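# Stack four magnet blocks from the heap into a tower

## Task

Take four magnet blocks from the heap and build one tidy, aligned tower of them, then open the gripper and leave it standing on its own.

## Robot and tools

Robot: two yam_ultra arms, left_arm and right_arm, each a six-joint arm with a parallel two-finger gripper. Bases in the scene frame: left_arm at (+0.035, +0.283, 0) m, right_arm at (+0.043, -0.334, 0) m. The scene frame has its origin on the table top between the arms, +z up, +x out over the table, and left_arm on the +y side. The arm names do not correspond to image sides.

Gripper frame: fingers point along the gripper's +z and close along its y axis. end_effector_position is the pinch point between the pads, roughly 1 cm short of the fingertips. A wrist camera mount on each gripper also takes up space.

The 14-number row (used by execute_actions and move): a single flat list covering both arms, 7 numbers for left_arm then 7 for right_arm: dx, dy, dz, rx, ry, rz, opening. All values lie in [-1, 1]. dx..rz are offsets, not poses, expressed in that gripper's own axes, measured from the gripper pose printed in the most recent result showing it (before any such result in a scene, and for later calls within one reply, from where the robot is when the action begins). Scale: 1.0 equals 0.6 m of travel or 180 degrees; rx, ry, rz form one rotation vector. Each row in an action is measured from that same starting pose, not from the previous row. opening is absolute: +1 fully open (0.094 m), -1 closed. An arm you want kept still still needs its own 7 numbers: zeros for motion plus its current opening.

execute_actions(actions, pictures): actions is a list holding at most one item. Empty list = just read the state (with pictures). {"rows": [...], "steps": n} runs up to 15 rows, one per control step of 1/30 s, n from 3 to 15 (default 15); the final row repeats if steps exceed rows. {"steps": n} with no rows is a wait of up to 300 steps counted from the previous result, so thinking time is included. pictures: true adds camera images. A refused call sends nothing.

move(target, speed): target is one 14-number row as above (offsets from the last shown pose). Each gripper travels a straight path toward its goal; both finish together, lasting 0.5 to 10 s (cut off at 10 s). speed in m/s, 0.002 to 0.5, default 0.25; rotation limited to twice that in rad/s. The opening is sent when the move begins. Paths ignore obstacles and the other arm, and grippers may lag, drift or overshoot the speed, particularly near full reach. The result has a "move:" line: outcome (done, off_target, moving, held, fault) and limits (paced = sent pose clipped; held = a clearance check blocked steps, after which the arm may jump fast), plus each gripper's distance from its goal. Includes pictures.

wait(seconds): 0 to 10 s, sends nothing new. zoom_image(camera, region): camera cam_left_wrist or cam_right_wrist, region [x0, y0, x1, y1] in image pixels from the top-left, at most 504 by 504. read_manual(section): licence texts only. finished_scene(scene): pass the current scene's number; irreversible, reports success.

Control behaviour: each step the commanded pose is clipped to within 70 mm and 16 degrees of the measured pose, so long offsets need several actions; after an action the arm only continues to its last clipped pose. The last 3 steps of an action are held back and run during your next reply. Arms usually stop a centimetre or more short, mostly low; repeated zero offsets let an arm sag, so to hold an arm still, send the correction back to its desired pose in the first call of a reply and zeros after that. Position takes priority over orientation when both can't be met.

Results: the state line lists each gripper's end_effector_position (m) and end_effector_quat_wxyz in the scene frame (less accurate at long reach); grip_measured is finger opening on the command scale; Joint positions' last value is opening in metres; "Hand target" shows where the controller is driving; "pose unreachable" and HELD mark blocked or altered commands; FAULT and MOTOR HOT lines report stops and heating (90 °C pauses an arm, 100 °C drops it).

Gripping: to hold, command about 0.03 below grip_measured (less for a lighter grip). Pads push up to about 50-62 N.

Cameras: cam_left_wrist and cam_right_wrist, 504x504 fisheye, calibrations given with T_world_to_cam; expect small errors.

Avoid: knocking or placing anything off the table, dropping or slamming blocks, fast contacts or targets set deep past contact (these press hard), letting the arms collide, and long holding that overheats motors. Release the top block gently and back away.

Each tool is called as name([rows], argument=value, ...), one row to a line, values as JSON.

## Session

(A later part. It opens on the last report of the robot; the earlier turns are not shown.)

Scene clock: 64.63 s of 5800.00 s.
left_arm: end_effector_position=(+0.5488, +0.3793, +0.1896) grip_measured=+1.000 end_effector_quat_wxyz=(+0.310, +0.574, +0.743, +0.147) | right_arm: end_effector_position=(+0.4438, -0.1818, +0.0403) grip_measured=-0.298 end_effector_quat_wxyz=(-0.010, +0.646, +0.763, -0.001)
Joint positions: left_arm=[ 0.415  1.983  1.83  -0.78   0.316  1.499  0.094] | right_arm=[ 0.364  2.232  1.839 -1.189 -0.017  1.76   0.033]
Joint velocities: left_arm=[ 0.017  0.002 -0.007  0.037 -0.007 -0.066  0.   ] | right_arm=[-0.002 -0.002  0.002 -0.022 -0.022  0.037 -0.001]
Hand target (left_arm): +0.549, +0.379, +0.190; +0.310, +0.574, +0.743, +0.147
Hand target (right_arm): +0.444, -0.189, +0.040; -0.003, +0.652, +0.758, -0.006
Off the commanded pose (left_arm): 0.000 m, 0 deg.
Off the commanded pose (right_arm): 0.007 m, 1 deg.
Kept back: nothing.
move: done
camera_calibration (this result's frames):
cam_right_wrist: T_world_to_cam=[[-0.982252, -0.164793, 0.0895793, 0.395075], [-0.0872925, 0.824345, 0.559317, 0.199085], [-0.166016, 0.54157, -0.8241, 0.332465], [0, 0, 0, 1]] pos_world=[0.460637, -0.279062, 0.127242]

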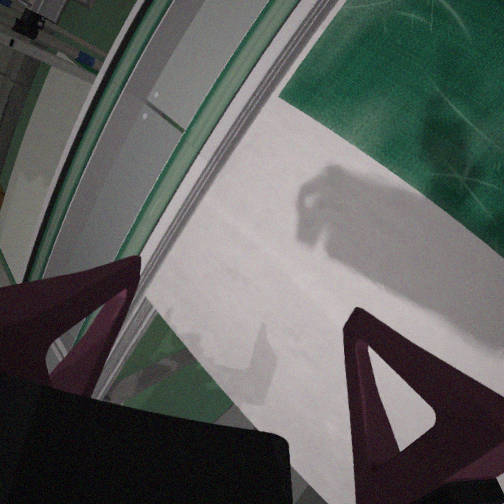

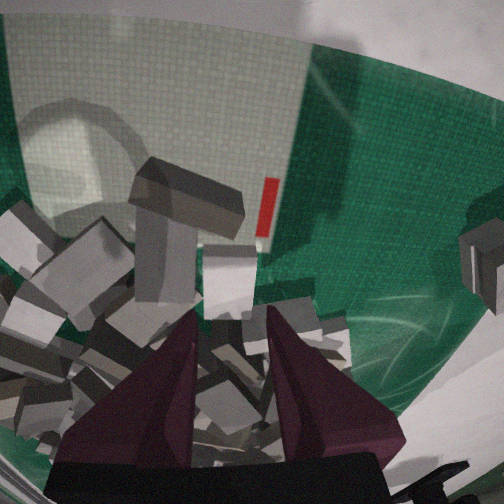

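move(target=[0,0,0,0,0,0,1,-0.018,-0.002,0.012,0,-0.004,0,-0.36], speed=0.1)

move(target=[0,0,0,0,0,0,1,0,-0.003,0.02,0,0,0,-0.36], speed=0.06)

zoom_image(camera="cam_right_wrist", region=[130, 200, 330, 400])

Scene clock: 65.63 s of 5800.00 s.
left_arm: end_effector_position=(+0.5488, +0.3793, +0.1896) grip_measured=+1.000 end_effector_quat_wxyz=(+0.310, +0.574, +0.743, +0.147) | right_arm: end_effector_position=(+0.4446, -0.1852, +0.0339) grip_measured=-0.358 end_effector_quat_wxyz=(-0.010, +0.645, +0.764, +0.000)
Joint positions: left_arm=[ 0.415  1.983  1.83  -0.78   0.316  1.499  0.094] | right_arm=[ 0.356  2.232  1.813 -1.161 -0.017  1.748  0.03 ]
Joint velocities: left_arm=[-0.012  0.007 -0.002 -0.022 -0.037 -0.022  0.   ] | right_arm=[-0.007 -0.002  0.002  0.007  0.022 -0.022 -0.   ]
Hand target (left_arm): +0.549, +0.379, +0.190; +0.310, +0.574, +0.743, +0.147
Hand target (right_arm): +0.444, -0.193, +0.033; -0.005, +0.647, +0.763, -0.005
Off the commanded pose (left_arm): 0.000 m, 0 deg.
Off the commanded pose (right_arm): 0.007 m, 1 deg.
Kept back: nothing.
move: done
camera_calibration (this result's frames):
cam_right_wrist: T_world_to_cam=[[-0.981819, -0.168623, 0.0871639, 0.394998], [-0.0917182, 0.823463, 0.559908, 0.20728], [-0.166189, 0.541734, -0.823957, 0.329275], [0, 0, 0, 1]] pos_world=[0.46155, -0.282461, 0.120822]

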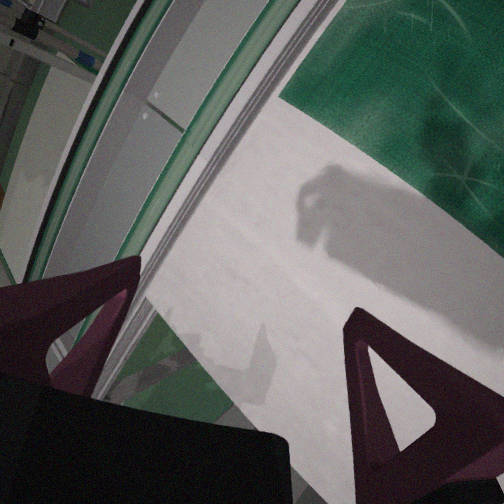

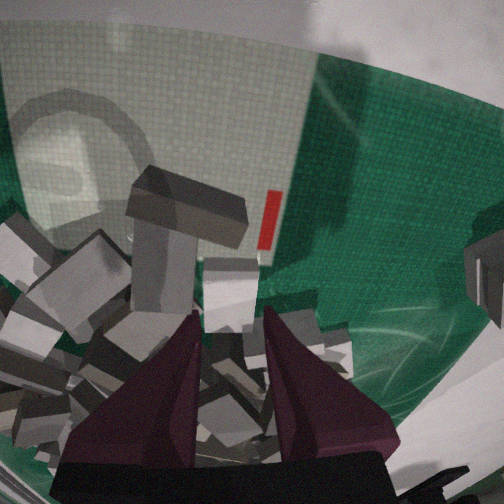

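Scene clock: 66.33 s of 5800.00 s.
left_arm: end_effector_position=(+0.5488, +0.3793, +0.1896) grip_measured=+1.000 end_effector_quat_wxyz=(+0.310, +0.574, +0.743, +0.147) | right_arm: end_effector_position=(+0.4456, -0.1842, +0.0264) grip_measured=-0.358 end_effector_quat_wxyz=(-0.008, +0.645, +0.764, +0.006)
Joint positions: left_arm=[ 0.415  1.983  1.83  -0.78   0.316  1.499  0.094] | right_arm=[ 0.356  2.232  1.783 -1.12  -0.02   1.748  0.03 ]
Joint velocities: left_arm=[-0.012 -0.002 -0.002 -0.095 -0.022  0.037  0.   ] | right_arm=[ 0.002 -0.022  0.002 -0.022  0.007  0.037  0.001]
Hand target (left_arm): +0.549, +0.379, +0.190; +0.310, +0.574, +0.743, +0.147
Hand target (right_arm): +0.443, -0.186, +0.022; -0.010, +0.645, +0.764, +0.000
Off the commanded pose (left_arm): 0.000 m, 0 deg.
Off the commanded pose (right_arm): 0.006 m, 1 deg.
Kept back: nothing.
move: done
camera_calibration (this result's frames):
cam_right_wrist: T_world_to_cam=[[-0.98259, -0.169155, 0.0768396, 0.397336], [-0.0969785, 0.819741, 0.564464, 0.212309], [-0.15847, 0.547185, -0.821873, 0.320294], [0, 0, 0, 1]] pos_world=[0.461765, -0.282087, 0.112869]

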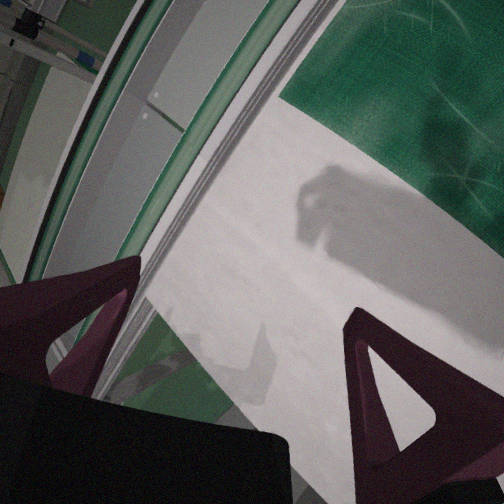

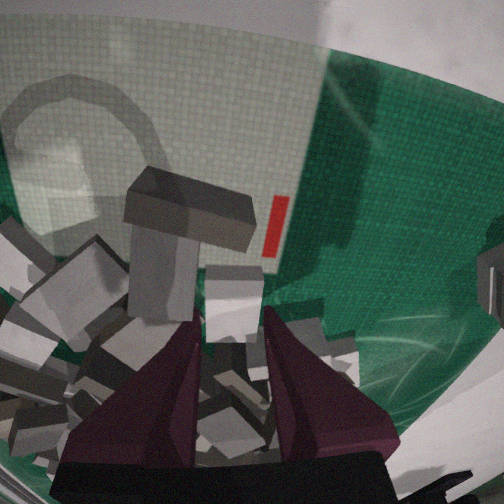

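Region (130, 200, 330, 400) of cam_right_wrist's 504x504 image, scaled by 2.520, with more detail than that image has.

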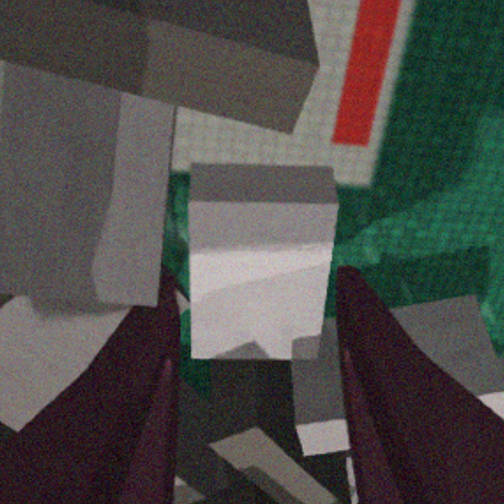

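move(target=[0,0,0,0,0,0,1,-0.018,-0.006,0.026,0.004,-0.004,0,-0.36], speed=0.06)

zoom_image(camera="cam_right_wrist", region=[130, 200, 330, 400])

Scene clock: 68.73 s of 5800.00 s.
left_arm: end_effector_position=(+0.5488, +0.3793, +0.1896) grip_measured=+1.000 end_effector_quat_wxyz=(+0.310, +0.574, +0.743, +0.147) | right_arm: end_effector_position=(+0.4464, -0.1838, +0.0244) grip_measured=-0.358 end_effector_quat_wxyz=(-0.009, +0.641, +0.767, +0.012)
Joint positions: left_arm=[ 0.415  1.983  1.83  -0.78   0.316  1.499  0.094] | right_arm=[ 0.353  2.227  1.768 -1.1   -0.027  1.736  0.03 ]
Joint velocities: left_arm=[ 0.017 -0.007 -0.012 -0.095 -0.007  0.066  0.   ] | right_arm=[ 0.007 -0.022 -0.007 -0.081 -0.081  0.022 -0.   ]
Hand target (left_arm): +0.549, +0.379, +0.190; +0.310, +0.574, +0.743, +0.147
Hand target (right_arm): +0.444, -0.195, +0.011; -0.008, +0.645, +0.764, -0.003
Off the commanded pose (left_arm): 0.000 m, 0 deg.
Off the commanded pose (right_arm): 0.018 m, 2 deg.
Kept back: nothing.
move: off_target (right_arm)
camera_calibration (this result's frames):
cam_right_wrist: T_world_to_cam=[[-0.981416, -0.179296, 0.0683838, 0.396183], [-0.10868, 0.813038, 0.571978, 0.216962], [-0.158152, 0.553916, -0.817414, 0.319518], [0, 0, 0, 1]] pos_world=[0.462932, -0.28235, 0.109988]

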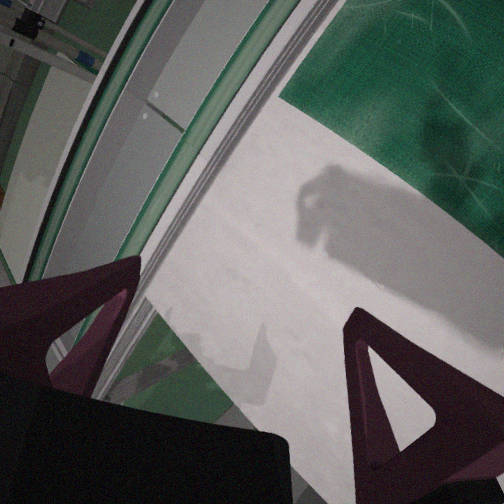

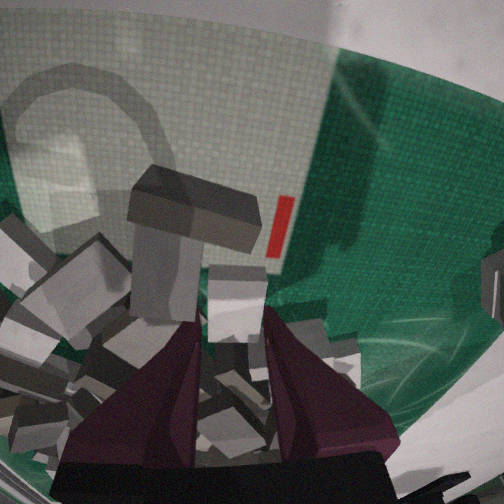

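Region (130, 200, 330, 400) of cam_right_wrist's 504x504 image, scaled by 2.520, with more detail than that image has.

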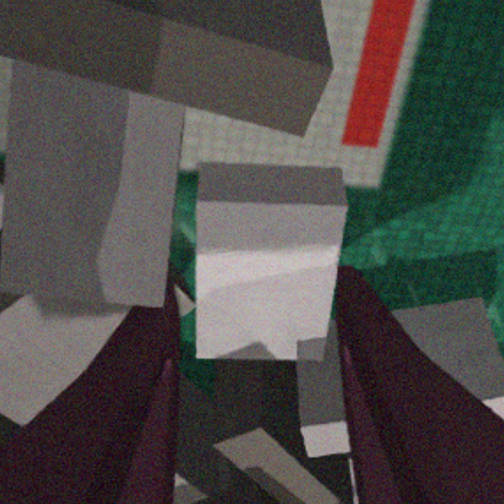

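move(target=[0,0,0,0,0,0,1,0.004,-0.004,-0.04,0.008,0,0,-0.4], speed=0.1)

move(target=[0,0,0,0,0,0,1,-0.028,0,0,0,-0.006,0.006,-0.4], speed=0.1)

Scene clock: 69.90 s of 5800.00 s.
left_arm: end_effector_position=(+0.5488, +0.3793, +0.1896) grip_measured=+1.000 end_effector_quat_wxyz=(+0.310, +0.574, +0.743, +0.147) | right_arm: end_effector_position=(+0.4401, -0.1852, +0.0408) grip_measured=-0.398 end_effector_quat_wxyz=(-0.020, +0.641, +0.767, -0.003)
Joint positions: left_arm=[ 0.415  1.983  1.83  -0.78   0.316  1.499  0.094] | right_arm=[ 0.353  2.226  1.831 -1.201 -0.031  1.735  0.028]
Joint velocities: left_arm=[-0.007 -0.002 -0.022 -0.066 -0.051  0.007  0.   ] | right_arm=[-0.007 -0.012 -0.007 -0.022 -0.066  0.051  0.001]
Hand target (left_arm): +0.549, +0.379, +0.190; +0.310, +0.574, +0.743, +0.147
Hand target (right_arm): +0.443, -0.182, +0.048; -0.017, +0.641, +0.767, +0.002
Off the commanded pose (left_arm): 0.000 m, 0 deg.
Off the commanded pose (right_arm): 0.009 m, 1 deg.
Kept back: nothing.
move: done
camera_calibration (this result's frames):
cam_right_wrist: T_world_to_cam=[[-0.978135, -0.179276, 0.105415, 0.3857], [-0.0886091, 0.817808, 0.568629, 0.200293], [-0.188151, 0.546855, -0.815812, 0.34452], [0, 0, 0, 1]] pos_world=[0.459836, -0.283057, 0.126512]

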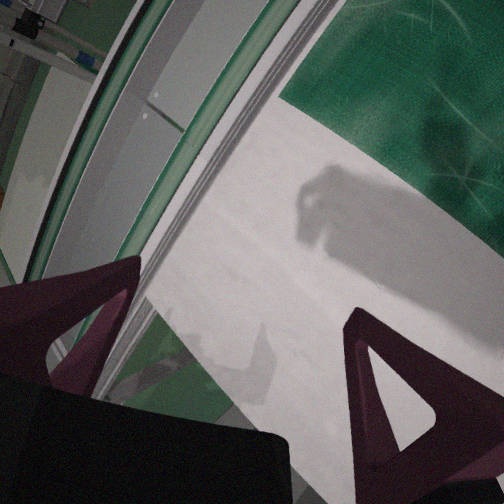

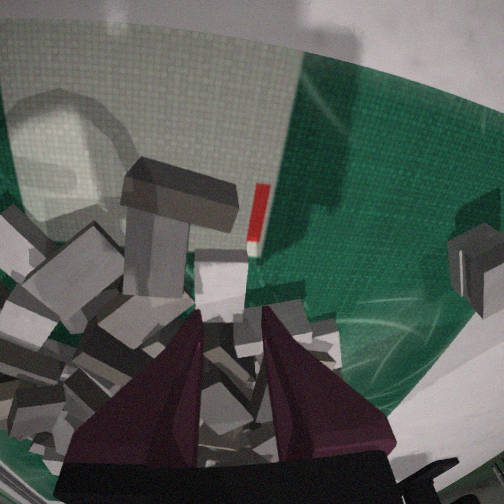

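Scene clock: 70.67 s of 5800.00 s.
left_arm: end_effector_position=(+0.5488, +0.3793, +0.1896) grip_measured=+1.000 end_effector_quat_wxyz=(+0.310, +0.574, +0.743, +0.147) | right_arm: end_effector_position=(+0.4435, -0.1946, +0.0408) grip_measured=-0.398 end_effector_quat_wxyz=(-0.020, +0.648, +0.761, -0.003)
Joint positions: left_arm=[ 0.415  1.983  1.83  -0.78   0.316  1.499  0.094] | right_arm=[ 0.33   2.226  1.831 -1.201 -0.031  1.73   0.028]
Joint velocities: left_arm=[-0.012 -0.002 -0.027  0.037 -0.022  0.037  0.   ] | right_arm=[-0.002 -0.007 -0.007 -0.051 -0.081  0.007 -0.001]
Hand target (left_arm): +0.549, +0.379, +0.190; +0.310, +0.574, +0.743, +0.147
Hand target (right_arm): +0.443, -0.202, +0.041; -0.013, +0.648, +0.761, -0.009
Off the commanded pose (left_arm): 0.000 m, 0 deg.
Off the commanded pose (right_arm): 0.007 m, 1 deg.
Kept back: nothing.
move: done
camera_calibration (this result's frames):
cam_right_wrist: T_world_to_cam=[[-0.981216, -0.161697, 0.105213, 0.392123], [-0.0740712, 0.819367, 0.568464, 0.20209], [-0.178127, 0.549993, -0.815953, 0.346429], [0, 0, 0, 1]] pos_world=[0.461435, -0.292714, 0.126532]

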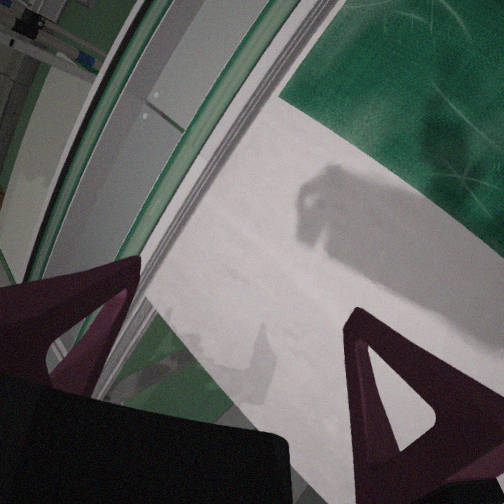

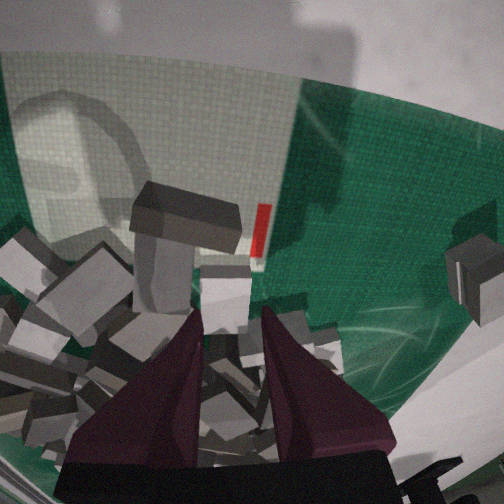

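move(target=[0,0,0,0,0,0,1,0,0.003,0.028,-0.006,-0.006,0,-0.4], speed=0.06)

zoom_image(camera="cam_right_wrist", region=[130, 200, 330, 400])

Scene clock: 71.67 s of 5800.00 s.
left_arm: end_effector_position=(+0.5488, +0.3793, +0.1896) grip_measured=+1.000 end_effector_quat_wxyz=(+0.310, +0.574, +0.743, +0.147) | right_arm: end_effector_position=(+0.4430, -0.1947, +0.0287) grip_measured=-0.398 end_effector_quat_wxyz=(-0.018, +0.649, +0.761, -0.000)
Joint positions: left_arm=[ 0.415  1.983  1.83  -0.78   0.316  1.499  0.094] | right_arm=[ 0.33   2.226  1.783 -1.146 -0.031  1.732  0.028]
Joint velocities: left_arm=[-0.007  0.002 -0.007  0.007  0.022 -0.051  0.   ] | right_arm=[ 0.007  0.007 -0.012  0.022 -0.007 -0.037  0.   ]
Hand target (left_arm): +0.549, +0.379, +0.190; +0.310, +0.574, +0.743, +0.147
Hand target (right_arm): +0.445, -0.194, +0.024; -0.007, +0.648, +0.762, -0.002
Off the commanded pose (left_arm): 0.000 m, 0 deg.
Off the commanded pose (right_arm): 0.005 m, 1 deg.
Kept back: nothing.
move: done
camera_calibration (this result's frames):
cam_right_wrist: T_world_to_cam=[[-0.982206, -0.159653, 0.0989034, 0.393857], [-0.075672, 0.818417, 0.56962, 0.209543], [-0.171886, 0.552, -0.815936, 0.334215], [0, 0, 0, 1]] pos_world=[0.460152, -0.2931, 0.114385]

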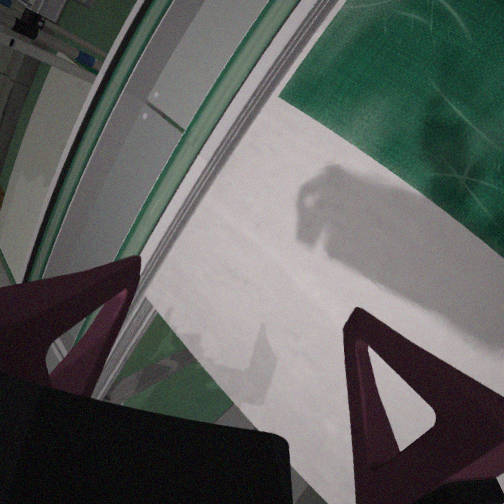

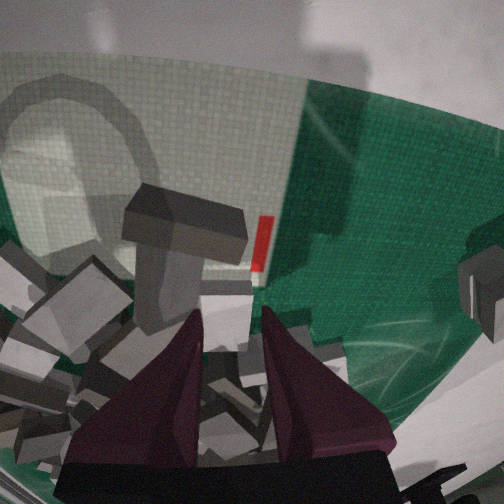

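Region (130, 200, 330, 400) of cam_right_wrist's 504x504 image, scaled by 2.520, with more detail than that image has.

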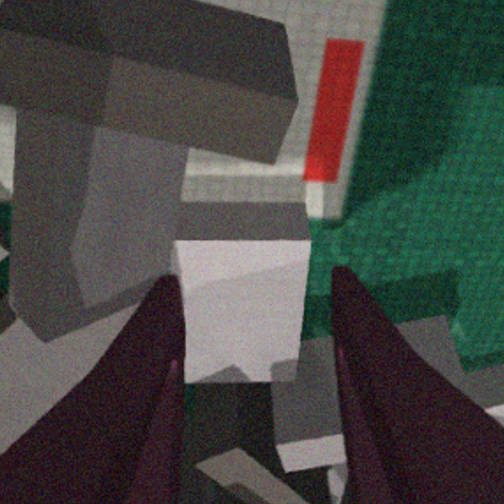

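move(target=[0,0,0,0,0,0,1,0,0.013,-0.003,-0.008,-0.006,0,-0.38], speed=0.05)

zoom_image(camera="cam_right_wrist", region=[130, 200, 330, 400])

Scene clock: 72.60 s of 5800.00 s.
left_arm: end_effector_position=(+0.5488, +0.3793, +0.1896) grip_measured=+1.000 end_effector_quat_wxyz=(+0.310, +0.574, +0.743, +0.147) | right_arm: end_effector_position=(+0.4431, -0.1948, +0.0287) grip_measured=-0.382 end_effector_quat_wxyz=(-0.018, +0.649, +0.761, -0.000)
Joint positions: left_arm=[ 0.415  1.983  1.83  -0.78   0.316  1.499  0.094] | right_arm=[ 0.33   2.226  1.783 -1.146 -0.03   1.732  0.029]
Joint velocities: left_arm=[-0.007 -0.002 -0.002  0.022 -0.037  0.051  0.   ] | right_arm=[-0.017  0.017  0.002 -0.051 -0.037 -0.11   0.   ]
Hand target (left_arm): +0.549, +0.379, +0.190; +0.310, +0.574, +0.743, +0.147
Hand target (right_arm): +0.451, -0.194, +0.030; -0.003, +0.649, +0.761, +0.003
Off the commanded pose (left_arm): 0.000 m, 0 deg.
Off the commanded pose (right_arm): 0.008 m, 2 deg.
Kept back: nothing.
move: done
camera_calibration (this result's frames):
cam_right_wrist: T_world_to_cam=[[-0.982323, -0.159232, 0.0984187, 0.39412], [-0.0757095, 0.818795, 0.569072, 0.209743], [-0.171199, 0.551561, -0.816377, 0.333911], [0, 0, 0, 1]] pos_world=[0.460198, -0.293153, 0.114449]

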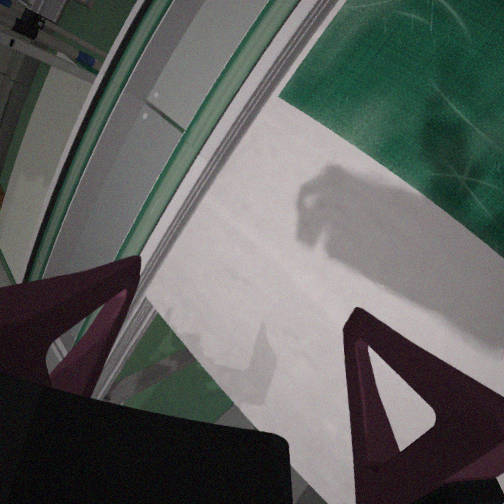

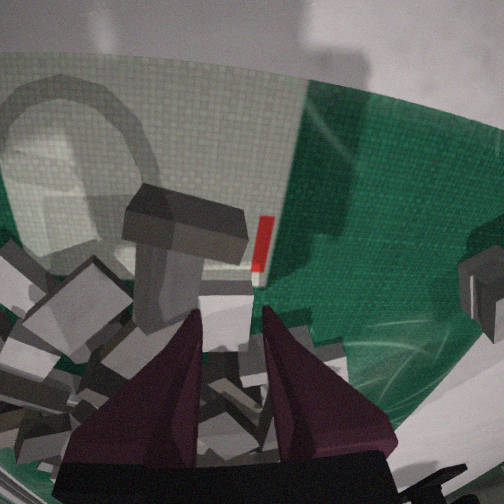

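Region (130, 200, 330, 400) of cam_right_wrist's 504x504 image, scaled by 2.520, with more detail than that image has.

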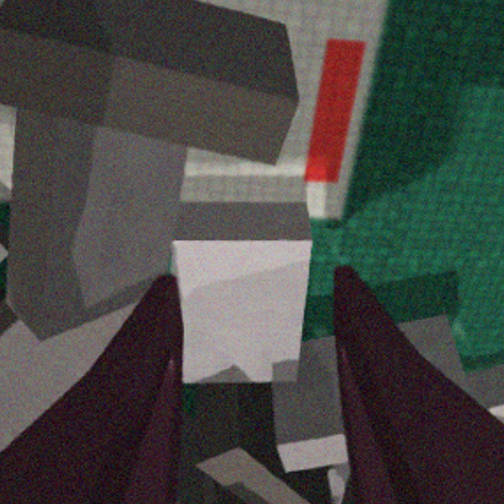

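move(target=[0,0,0,0,0,0,1,0,0.006,0,0,0,0,-0.22])

move(target=[0,0,0,0,0,0,1,0,0.004,0.03,0,0,0,-0.24], speed=0.05)

zoom_image(camera="cam_right_wrist", region=[130, 200, 330, 400])

Scene clock: 73.53 s of 5800.00 s.
left_arm: end_effector_position=(+0.5488, +0.3793, +0.1896) grip_measured=+1.000 end_effector_quat_wxyz=(+0.310, +0.574, +0.743, +0.147) | right_arm: end_effector_position=(+0.4421, -0.1951, +0.0287) grip_measured=-0.222 end_effector_quat_wxyz=(-0.019, +0.649, +0.761, -0.002)
Joint positions: left_arm=[ 0.415  1.983  1.83  -0.78   0.316  1.499  0.094] | right_arm=[ 0.33   2.226  1.783 -1.15  -0.031  1.732  0.037]
Joint velocities: left_arm=[ 0.002 -0.012 -0.032 -0.081  0.022 -0.066  0.   ] | right_arm=[ 0.002  0.007 -0.007 -0.051 -0.022  0.066 -0.   ]
Hand target (left_arm): +0.549, +0.379, +0.190; +0.310, +0.574, +0.743, +0.147
Hand target (right_arm): +0.447, -0.194, +0.029; -0.018, +0.649, +0.761, +0.000
Off the commanded pose (left_arm): 0.000 m, 0 deg.
Off the commanded pose (right_arm): 0.005 m, 0 deg.
Kept back: nothing.
move: done
camera_calibration (this result's frames):
cam_right_wrist: T_world_to_cam=[[-0.981912, -0.159128, 0.102601, 0.3928], [-0.073369, 0.819341, 0.568593, 0.208954], [-0.174544, 0.550781, -0.816195, 0.335224], [0, 0, 0, 1]] pos_world=[0.459538, -0.293334, 0.114497]

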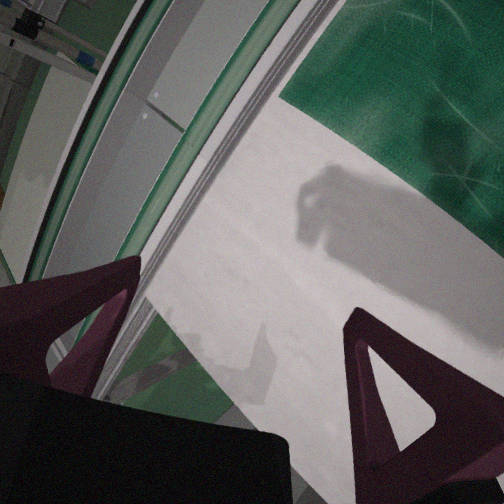

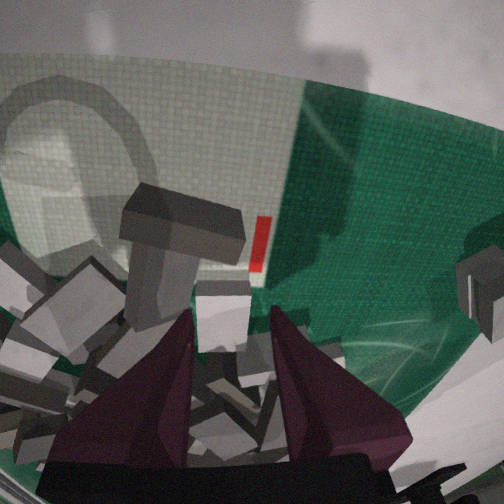

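Scene clock: 74.23 s of 5800.00 s.
left_arm: end_effector_position=(+0.5488, +0.3793, +0.1896) grip_measured=+1.000 end_effector_quat_wxyz=(+0.310, +0.574, +0.743, +0.147) | right_arm: end_effector_position=(+0.4435, -0.1932, +0.0224) grip_measured=-0.238 end_effector_quat_wxyz=(-0.021, +0.649, +0.761, +0.003)
Joint positions: left_arm=[ 0.415  1.983  1.83  -0.78   0.316  1.499  0.094] | right_arm=[ 0.33   2.234  1.77  -1.124 -0.038  1.732  0.036]
Joint velocities: left_arm=[-0.002 -0.022 -0.007 -0.022 -0.037 -0.022  0.   ] | right_arm=[-0.012 -0.012 -0.022  0.066  0.007  0.051 -0.001]
Hand target (left_arm): +0.549, +0.379, +0.190; +0.310, +0.574, +0.743, +0.147
Hand target (right_arm): +0.444, -0.195, +0.011; -0.019, +0.649, +0.761, -0.002
Off the commanded pose (left_arm): 0.000 m, 0 deg.
Off the commanded pose (right_arm): 0.012 m, 1 deg.
Kept back: nothing.
move: off_target (right_arm)
camera_calibration (this result's frames):
cam_right_wrist: T_world_to_cam=[[-0.982241, -0.159886, 0.0981811, 0.395294], [-0.0749795, 0.814179, 0.575752, 0.210662], [-0.171992, 0.558166, -0.811708, 0.32943], [0, 0, 0, 1]] pos_world=[0.460729, -0.292191, 0.107302]

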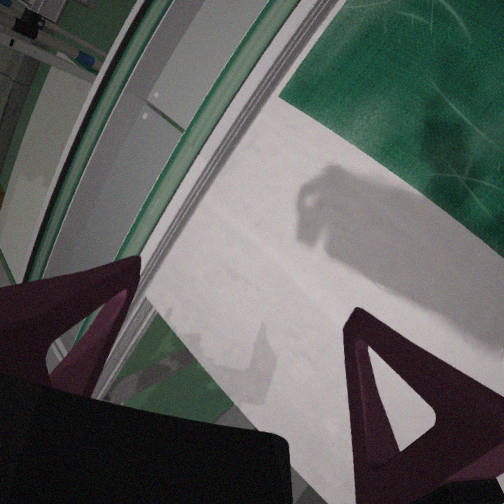

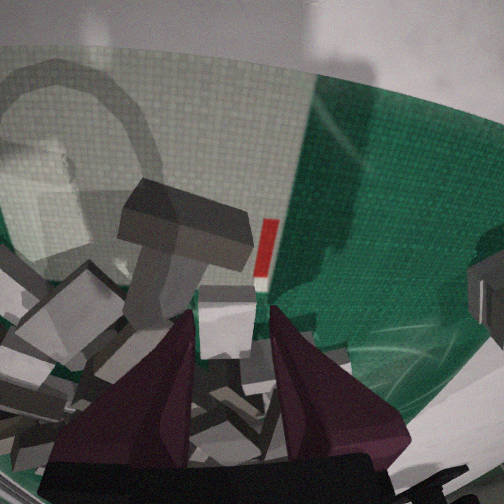

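Region (130, 200, 330, 400) of cam_right_wrist's 504x504 image, scaled by 2.520, with more detail than that image has.

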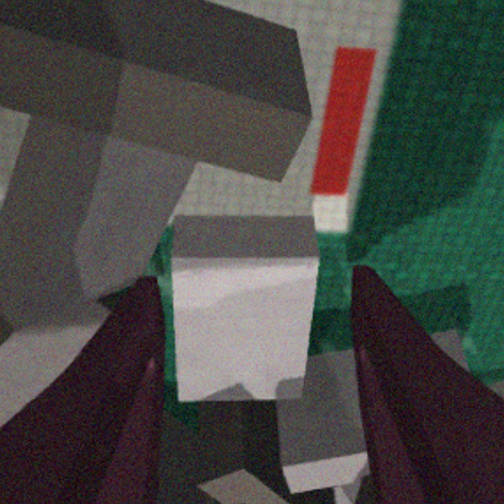

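move(target=[0,0,0,0,0,0,1,-0.014,0,0.022,0,-0.008,0,-0.31], speed=0.05)

zoom_image(camera="cam_right_wrist", region=[130, 200, 330, 400])

Scene clock: 75.17 s of 5800.00 s.
left_arm: end_effector_position=(+0.5488, +0.3793, +0.1896) grip_measured=+1.000 end_effector_quat_wxyz=(+0.310, +0.574, +0.743, +0.147) | right_arm: end_effector_position=(+0.4432, -0.1940, +0.0170) grip_measured=-0.308 end_effector_quat_wxyz=(-0.018, +0.648, +0.761, +0.003)
Joint positions: left_arm=[ 0.415  1.983  1.83  -0.78   0.316  1.499  0.094] | right_arm=[ 0.33   2.234  1.748 -1.1   -0.034  1.731  0.033]
Joint velocities: left_arm=[-0.012  0.002  0.007  0.007 -0.007 -0.037  0.   ] | right_arm=[ 0.002  0.022  0.002 -0.066 -0.022 -0.007  0.   ]
Hand target (left_arm): +0.549, +0.379, +0.190; +0.310, +0.574, +0.743, +0.147
Hand target (right_arm): +0.444, -0.201, +0.009; -0.012, +0.649, +0.761, -0.006
Off the commanded pose (left_arm): 0.000 m, 0 deg.
Off the commanded pose (right_arm): 0.011 m, 1 deg.
Kept back: nothing.
move: off_target (right_arm)
camera_calibration (this result's frames):
cam_right_wrist: T_world_to_cam=[[-0.982291, -0.161554, 0.0948963, 0.395081], [-0.0787594, 0.815596, 0.573236, 0.216401], [-0.170006, 0.55561, -0.813877, 0.324136], [0, 0, 0, 1]] pos_world=[0.460233, -0.292763, 0.102266]

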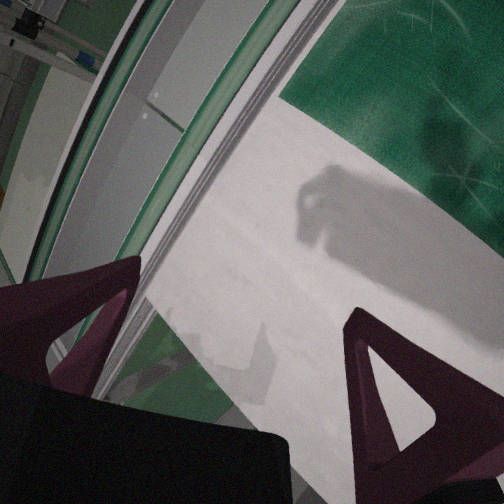

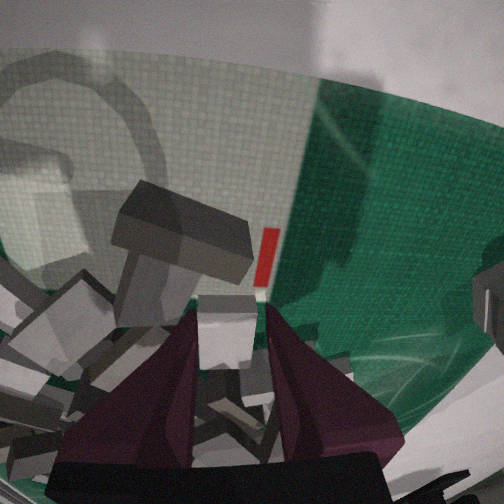

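Region (130, 200, 330, 400) of cam_right_wrist's 504x504 image, scaled by 2.520, with more detail than that image has.

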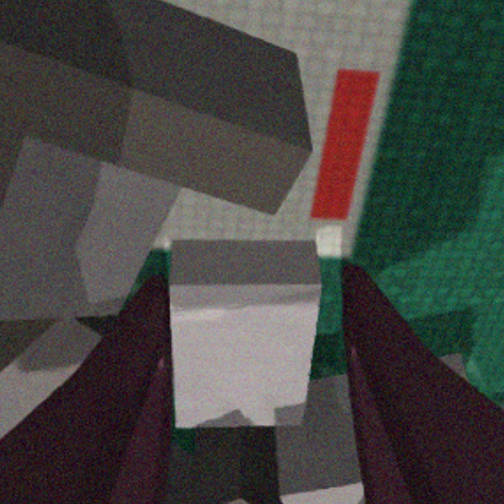

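Progress.

move(target=[0,0,0,0,0,0,1,0,0,0.014,0,0,0,-0.33], speed=0.05)

move(target=[0,0,0,0,0,0,1,0,0,0,0,0,0,-0.52])

move(target=[0,0,0,0,0,0,1,0,0,-0.11,0,0,0,-0.52], speed=0.15)

Scene clock: 76.10 s of 5800.00 s.
left_arm: end_effector_position=(+0.5488, +0.3793, +0.1896) grip_measured=+1.000 end_effector_quat_wxyz=(+0.310, +0.574, +0.743, +0.147) | right_arm: end_effector_position=(+0.4443, -0.1937, +0.0170) grip_measured=-0.328 end_effector_quat_wxyz=(-0.017, +0.648, +0.761, +0.005)
Joint positions: left_arm=[ 0.415  1.983  1.83  -0.78   0.316  1.499  0.094] | right_arm=[ 0.33   2.234  1.748 -1.095 -0.034  1.73   0.032]
Joint velocities: left_arm=[ 0.002 -0.007  0.002  0.007 -0.037 -0.007  0.   ] | right_arm=[-0.002 -0.007 -0.002 -0.007 -0.022  0.007 -0.001]
Hand target (left_arm): +0.549, +0.379, +0.190; +0.310, +0.574, +0.743, +0.147
Hand target (right_arm): +0.443, -0.194, +0.009; -0.018, +0.648, +0.761, +0.002
Off the commanded pose (left_arm): 0.000 m, 0 deg.
Off the commanded pose (right_arm): 0.008 m, 0 deg.
Kept back: nothing.
move: done
camera_calibration (this result's frames):
cam_right_wrist: T_world_to_cam=[[-0.982643, -0.162033, 0.0903228, 0.396353], [-0.0816411, 0.814942, 0.573763, 0.217403], [-0.166577, 0.55643, -0.814026, 0.322785], [0, 0, 0, 1]] pos_world=[0.460991, -0.292555, 0.102218]

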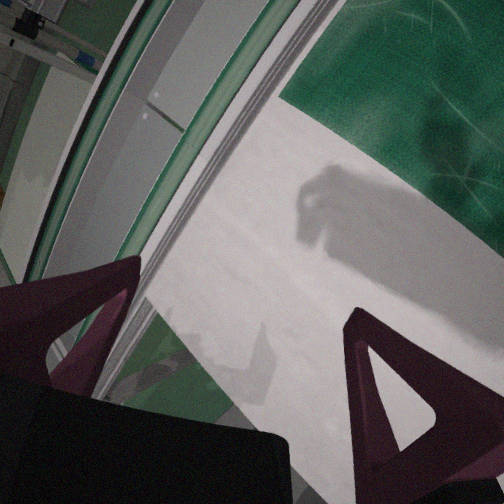

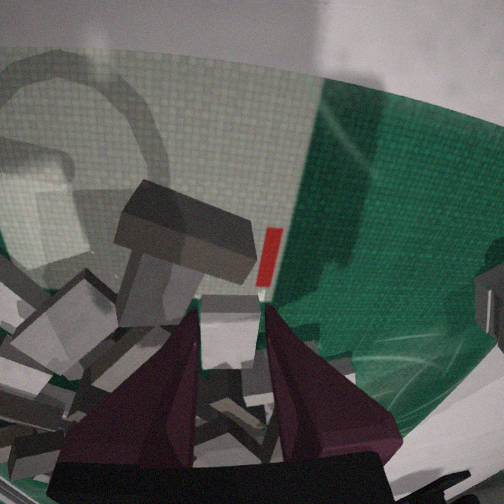

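Scene clock: 76.60 s of 5800.00 s.
left_arm: end_effector_position=(+0.5488, +0.3793, +0.1896) grip_measured=+1.000 end_effector_quat_wxyz=(+0.310, +0.574, +0.743, +0.147) | right_arm: end_effector_position=(+0.4444, -0.1936, +0.0170) grip_measured=-0.480 end_effector_quat_wxyz=(-0.017, +0.648, +0.761, +0.005)
Joint positions: left_arm=[ 0.415  1.983  1.83  -0.78   0.316  1.499  0.094] | right_arm=[ 0.33   2.234  1.748 -1.094 -0.034  1.73   0.024]
Joint velocities: left_arm=[-0.012  0.002  0.027 -0.022 -0.007  0.007  0.   ] | right_arm=[ 0.007 -0.027  0.007  0.007 -0.022 -0.051  0.   ]
Hand target (left_arm): +0.549, +0.379, +0.190; +0.310, +0.574, +0.743, +0.147
Hand target (right_arm): +0.444, -0.194, +0.017; -0.017, +0.648, +0.761, +0.005
Off the commanded pose (left_arm): 0.000 m, 0 deg.
Off the commanded pose (right_arm): 0.000 m, 0 deg.
Kept back: nothing.
move: done
camera_calibration (this result's frames):
cam_right_wrist: T_world_to_cam=[[-0.982698, -0.162084, 0.0896315, 0.396555], [-0.081985, 0.814597, 0.574204, 0.217393], [-0.166083, 0.55692, -0.813791, 0.322614], [0, 0, 0, 1]] pos_world=[0.461098, -0.292483, 0.102169]

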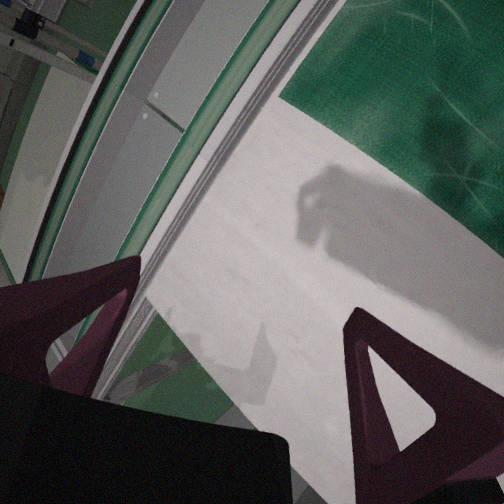

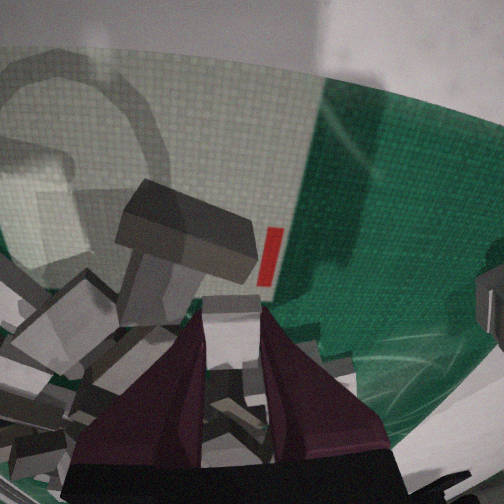

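Scene clock: 77.67 s of 5800.00 s.
left_arm: end_effector_position=(+0.5488, +0.3793, +0.1896) grip_measured=+1.000 end_effector_quat_wxyz=(+0.310, +0.574, +0.743, +0.147) | right_arm: end_effector_position=(+0.4410, -0.1947, +0.0692) grip_measured=-0.480 end_effector_quat_wxyz=(-0.024, +0.648, +0.761, -0.006)
Joint positions: left_arm=[ 0.415  1.983  1.83  -0.78   0.316  1.499  0.094] | right_arm=[ 0.33   2.214  1.924 -1.316 -0.035  1.73   0.024]
Joint velocities: left_arm=[-0.002 -0.002 -0.007 -0.037 -0.037 -0.037  0.   ] | right_arm=[ 0.012  0.002 -0.022  0.022  0.007 -0.051  0.001]
Hand target (left_arm): +0.549, +0.379, +0.190; +0.310, +0.574, +0.743, +0.147
Hand target (right_arm): +0.445, -0.195, +0.083; -0.017, +0.648, +0.761, +0.005
Off the commanded pose (left_arm): 0.000 m, 0 deg.
Off the commanded pose (right_arm): 0.015 m, 2 deg.
Kept back: nothing.
move: off_target (right_arm)
camera_calibration (this result's frames):
cam_right_wrist: T_world_to_cam=[[-0.980123, -0.161263, 0.115552, 0.385547], [-0.0676191, 0.819126, 0.569614, 0.18287], [-0.186509, 0.550478, -0.813749, 0.372873], [0, 0, 0, 1]] pos_world=[0.459794, -0.292877, 0.154709]

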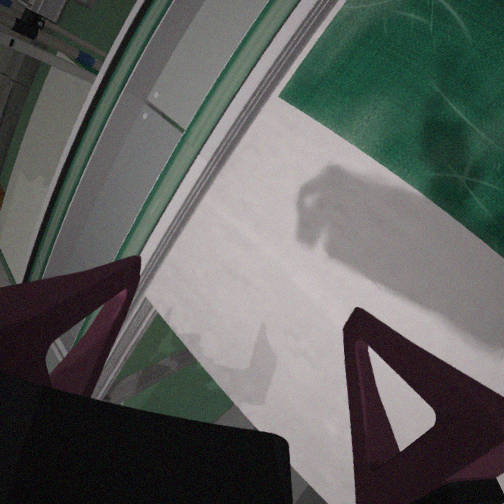

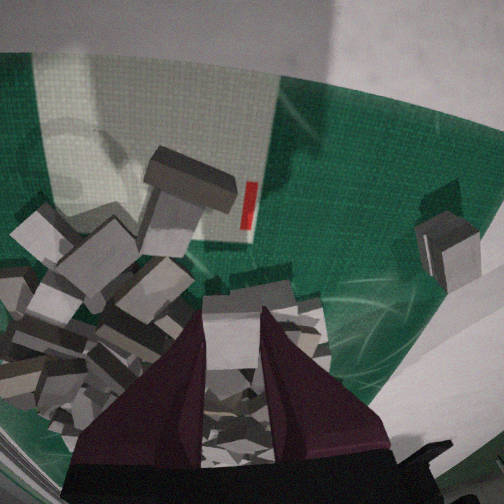

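move(target=[0,0,0,0,0,0,1,-0.0125,-0.233,0.004,-0.008,-0.005,-0.165,-0.52], speed=0.3)

move(target=[0,0,0,0,0,0,1,0,0,0.022,0,0,0,-0.52], speed=0.06)

zoom_image(camera="cam_right_wrist", region=[130, 200, 330, 400])

Scene clock: 79.40 s of 5800.00 s.
left_arm: end_effector_position=(+0.5488, +0.3793, +0.1896) grip_measured=+1.000 end_effector_quat_wxyz=(+0.310, +0.574, +0.743, +0.147) | right_arm: end_effector_position=(+0.3043, -0.2238, +0.0655) grip_measured=-0.479 end_effector_quat_wxyz=(-0.022, +0.439, +0.898, +0.002)
Joint positions: left_arm=[ 0.415  1.983  1.83  -0.78   0.316  1.499  0.094] | right_arm=[ 0.384  1.674  1.163 -1.088 -0.035  1.283  0.024]
Joint velocities: left_arm=[-0.007 -0.007 -0.007  0.022 -0.007  0.022  0.   ] | right_arm=[-0.012 -0.007  0.017  0.051 -0.051 -0.051 -0.001]
Hand target (left_arm): +0.549, +0.379, +0.190; +0.310, +0.574, +0.743, +0.147
Hand target (right_arm): +0.303, -0.224, +0.069; -0.011, +0.432, +0.902, +0.004
Off the commanded pose (left_arm): 0.000 m, 0 deg.
Off the commanded pose (right_arm): 0.007 m, 2 deg.
Kept back: nothing.
move: done
camera_calibration (this result's frames):
cam_right_wrist: T_world_to_cam=[[-0.783713, -0.614277, 0.0919663, 0.0877052], [-0.458675, 0.672201, 0.581174, 0.284963], [-0.418822, 0.413291, -0.808566, 0.400108], [0, 0, 0, 1]] pos_world=[0.367015, -0.303038, 0.149834]

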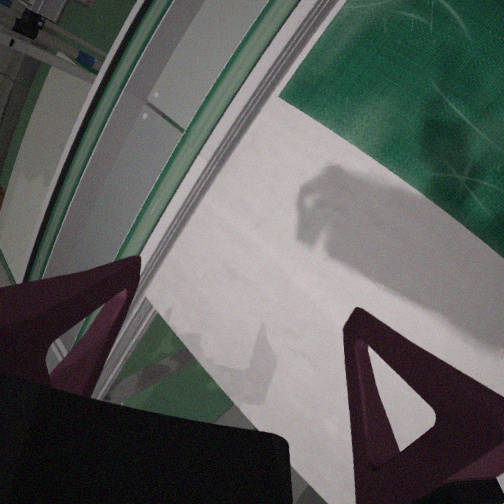

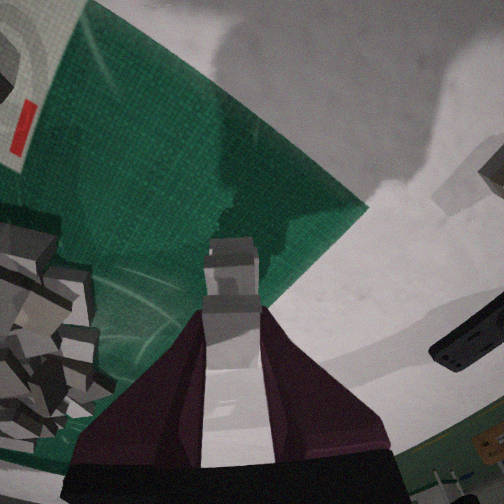

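Scene clock: 80.20 s of 5800.00 s.
left_arm: end_effector_position=(+0.5488, +0.3793, +0.1896) grip_measured=+1.000 end_effector_quat_wxyz=(+0.310, +0.574, +0.743, +0.147) | right_arm: end_effector_position=(+0.3053, -0.2235, +0.0554) grip_measured=-0.479 end_effector_quat_wxyz=(-0.021, +0.439, +0.898, +0.003)
Joint positions: left_arm=[ 0.415  1.983  1.83  -0.78   0.316  1.499  0.094] | right_arm=[ 0.384  1.684  1.133 -1.043 -0.035  1.283  0.024]
Joint velocities: left_arm=[-0.012  0.007 -0.017  0.022  0.007 -0.081  0.   ] | right_arm=[-0.017 -0.002 -0.007  0.037 -0.066 -0.007  0.   ]
Hand target (left_arm): +0.549, +0.379, +0.190; +0.310, +0.574, +0.743, +0.147
Hand target (right_arm): +0.304, -0.224, +0.052; -0.022, +0.439, +0.898, +0.001
Off the commanded pose (left_arm): 0.000 m, 0 deg.
Off the commanded pose (right_arm): 0.003 m, 0 deg.
Kept back: nothing.
move: done
camera_calibration (this result's frames):
cam_right_wrist: T_world_to_cam=[[-0.783862, -0.614727, 0.0875831, 0.0897911], [-0.46141, 0.671046, 0.580343, 0.291643], [-0.415525, 0.414497, -0.809649, 0.391502], [0, 0, 0, 1]] pos_world=[0.36763, -0.302785, 0.139862]

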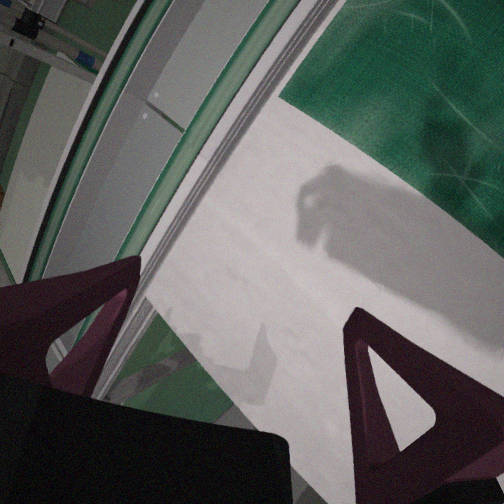

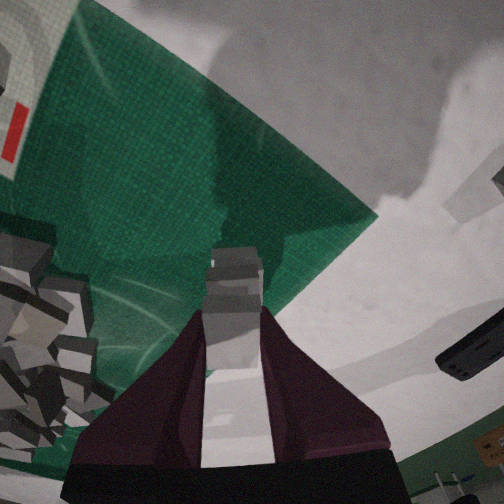

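Region (130, 200, 330, 400) of cam_right_wrist's 504x504 image, scaled by 2.520, with more detail than that image has.

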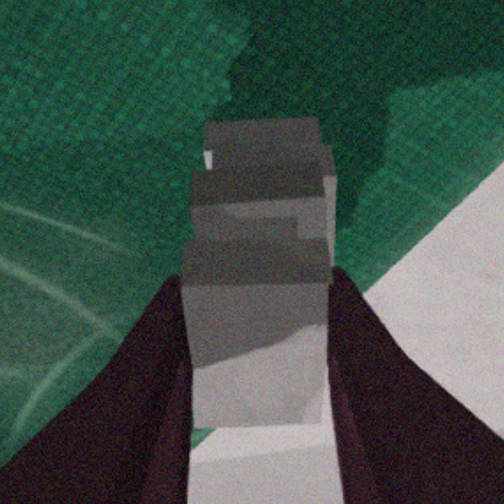

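move(target=[0,0,0,0,0,0,1,-0.003,-0.004,0.018,0,-0.004,0,-0.52], speed=0.04)

zoom_image(camera="cam_right_wrist", region=[130, 200, 330, 400])

Scene clock: 81.13 s of 5800.00 s.
left_arm: end_effector_position=(+0.5488, +0.3793, +0.1896) grip_measured=+1.000 end_effector_quat_wxyz=(+0.310, +0.574, +0.743, +0.147) | right_arm: end_effector_position=(+0.3045, -0.2238, +0.0479) grip_measured=-0.479 end_effector_quat_wxyz=(-0.018, +0.439, +0.898, +0.006)
Joint positions: left_arm=[ 0.415  1.983  1.83  -0.78   0.316  1.499  0.094] | right_arm=[ 0.384  1.684  1.102 -1.005 -0.035  1.283  0.024]
Joint velocities: left_arm=[-0.007 -0.012  0.007 -0.11   0.037  0.007  0.   ] | right_arm=[-0.007 -0.012 -0.022 -0.007  0.037  0.022  0.   ]
Hand target (left_arm): +0.549, +0.379, +0.190; +0.310, +0.574, +0.743, +0.147
Hand target (right_arm): +0.304, -0.226, +0.045; -0.015, +0.439, +0.898, +0.000
Off the commanded pose (left_arm): 0.000 m, 0 deg.
Off the commanded pose (right_arm): 0.004 m, 1 deg.
Kept back: nothing.
move: done
camera_calibration (this result's frames):
cam_right_wrist: T_world_to_cam=[[-0.784401, -0.614939, 0.0810282, 0.0900909], [-0.465116, 0.669591, 0.579064, 0.296712], [-0.410345, 0.416531, -0.811246, 0.384184], [0, 0, 0, 1]] pos_world=[0.36632, -0.3033, 0.132552]

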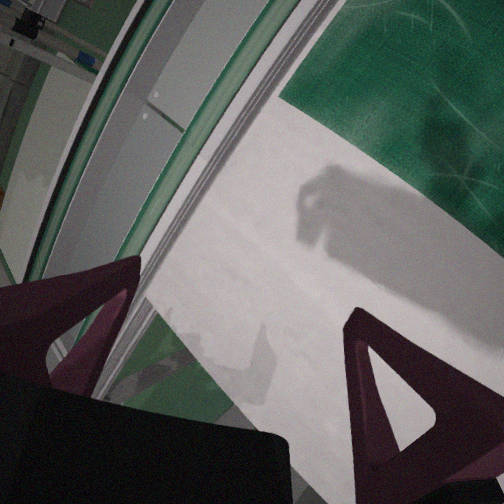

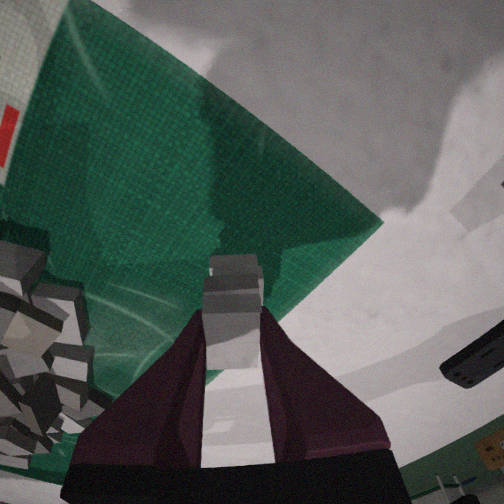

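Region (130, 200, 330, 400) of cam_right_wrist's 504x504 image, scaled by 2.520, with more detail than that image has.

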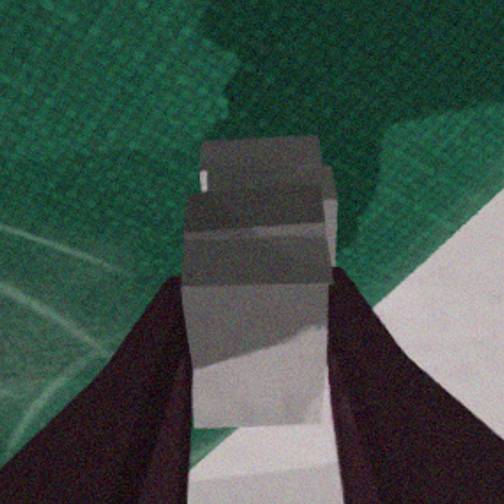

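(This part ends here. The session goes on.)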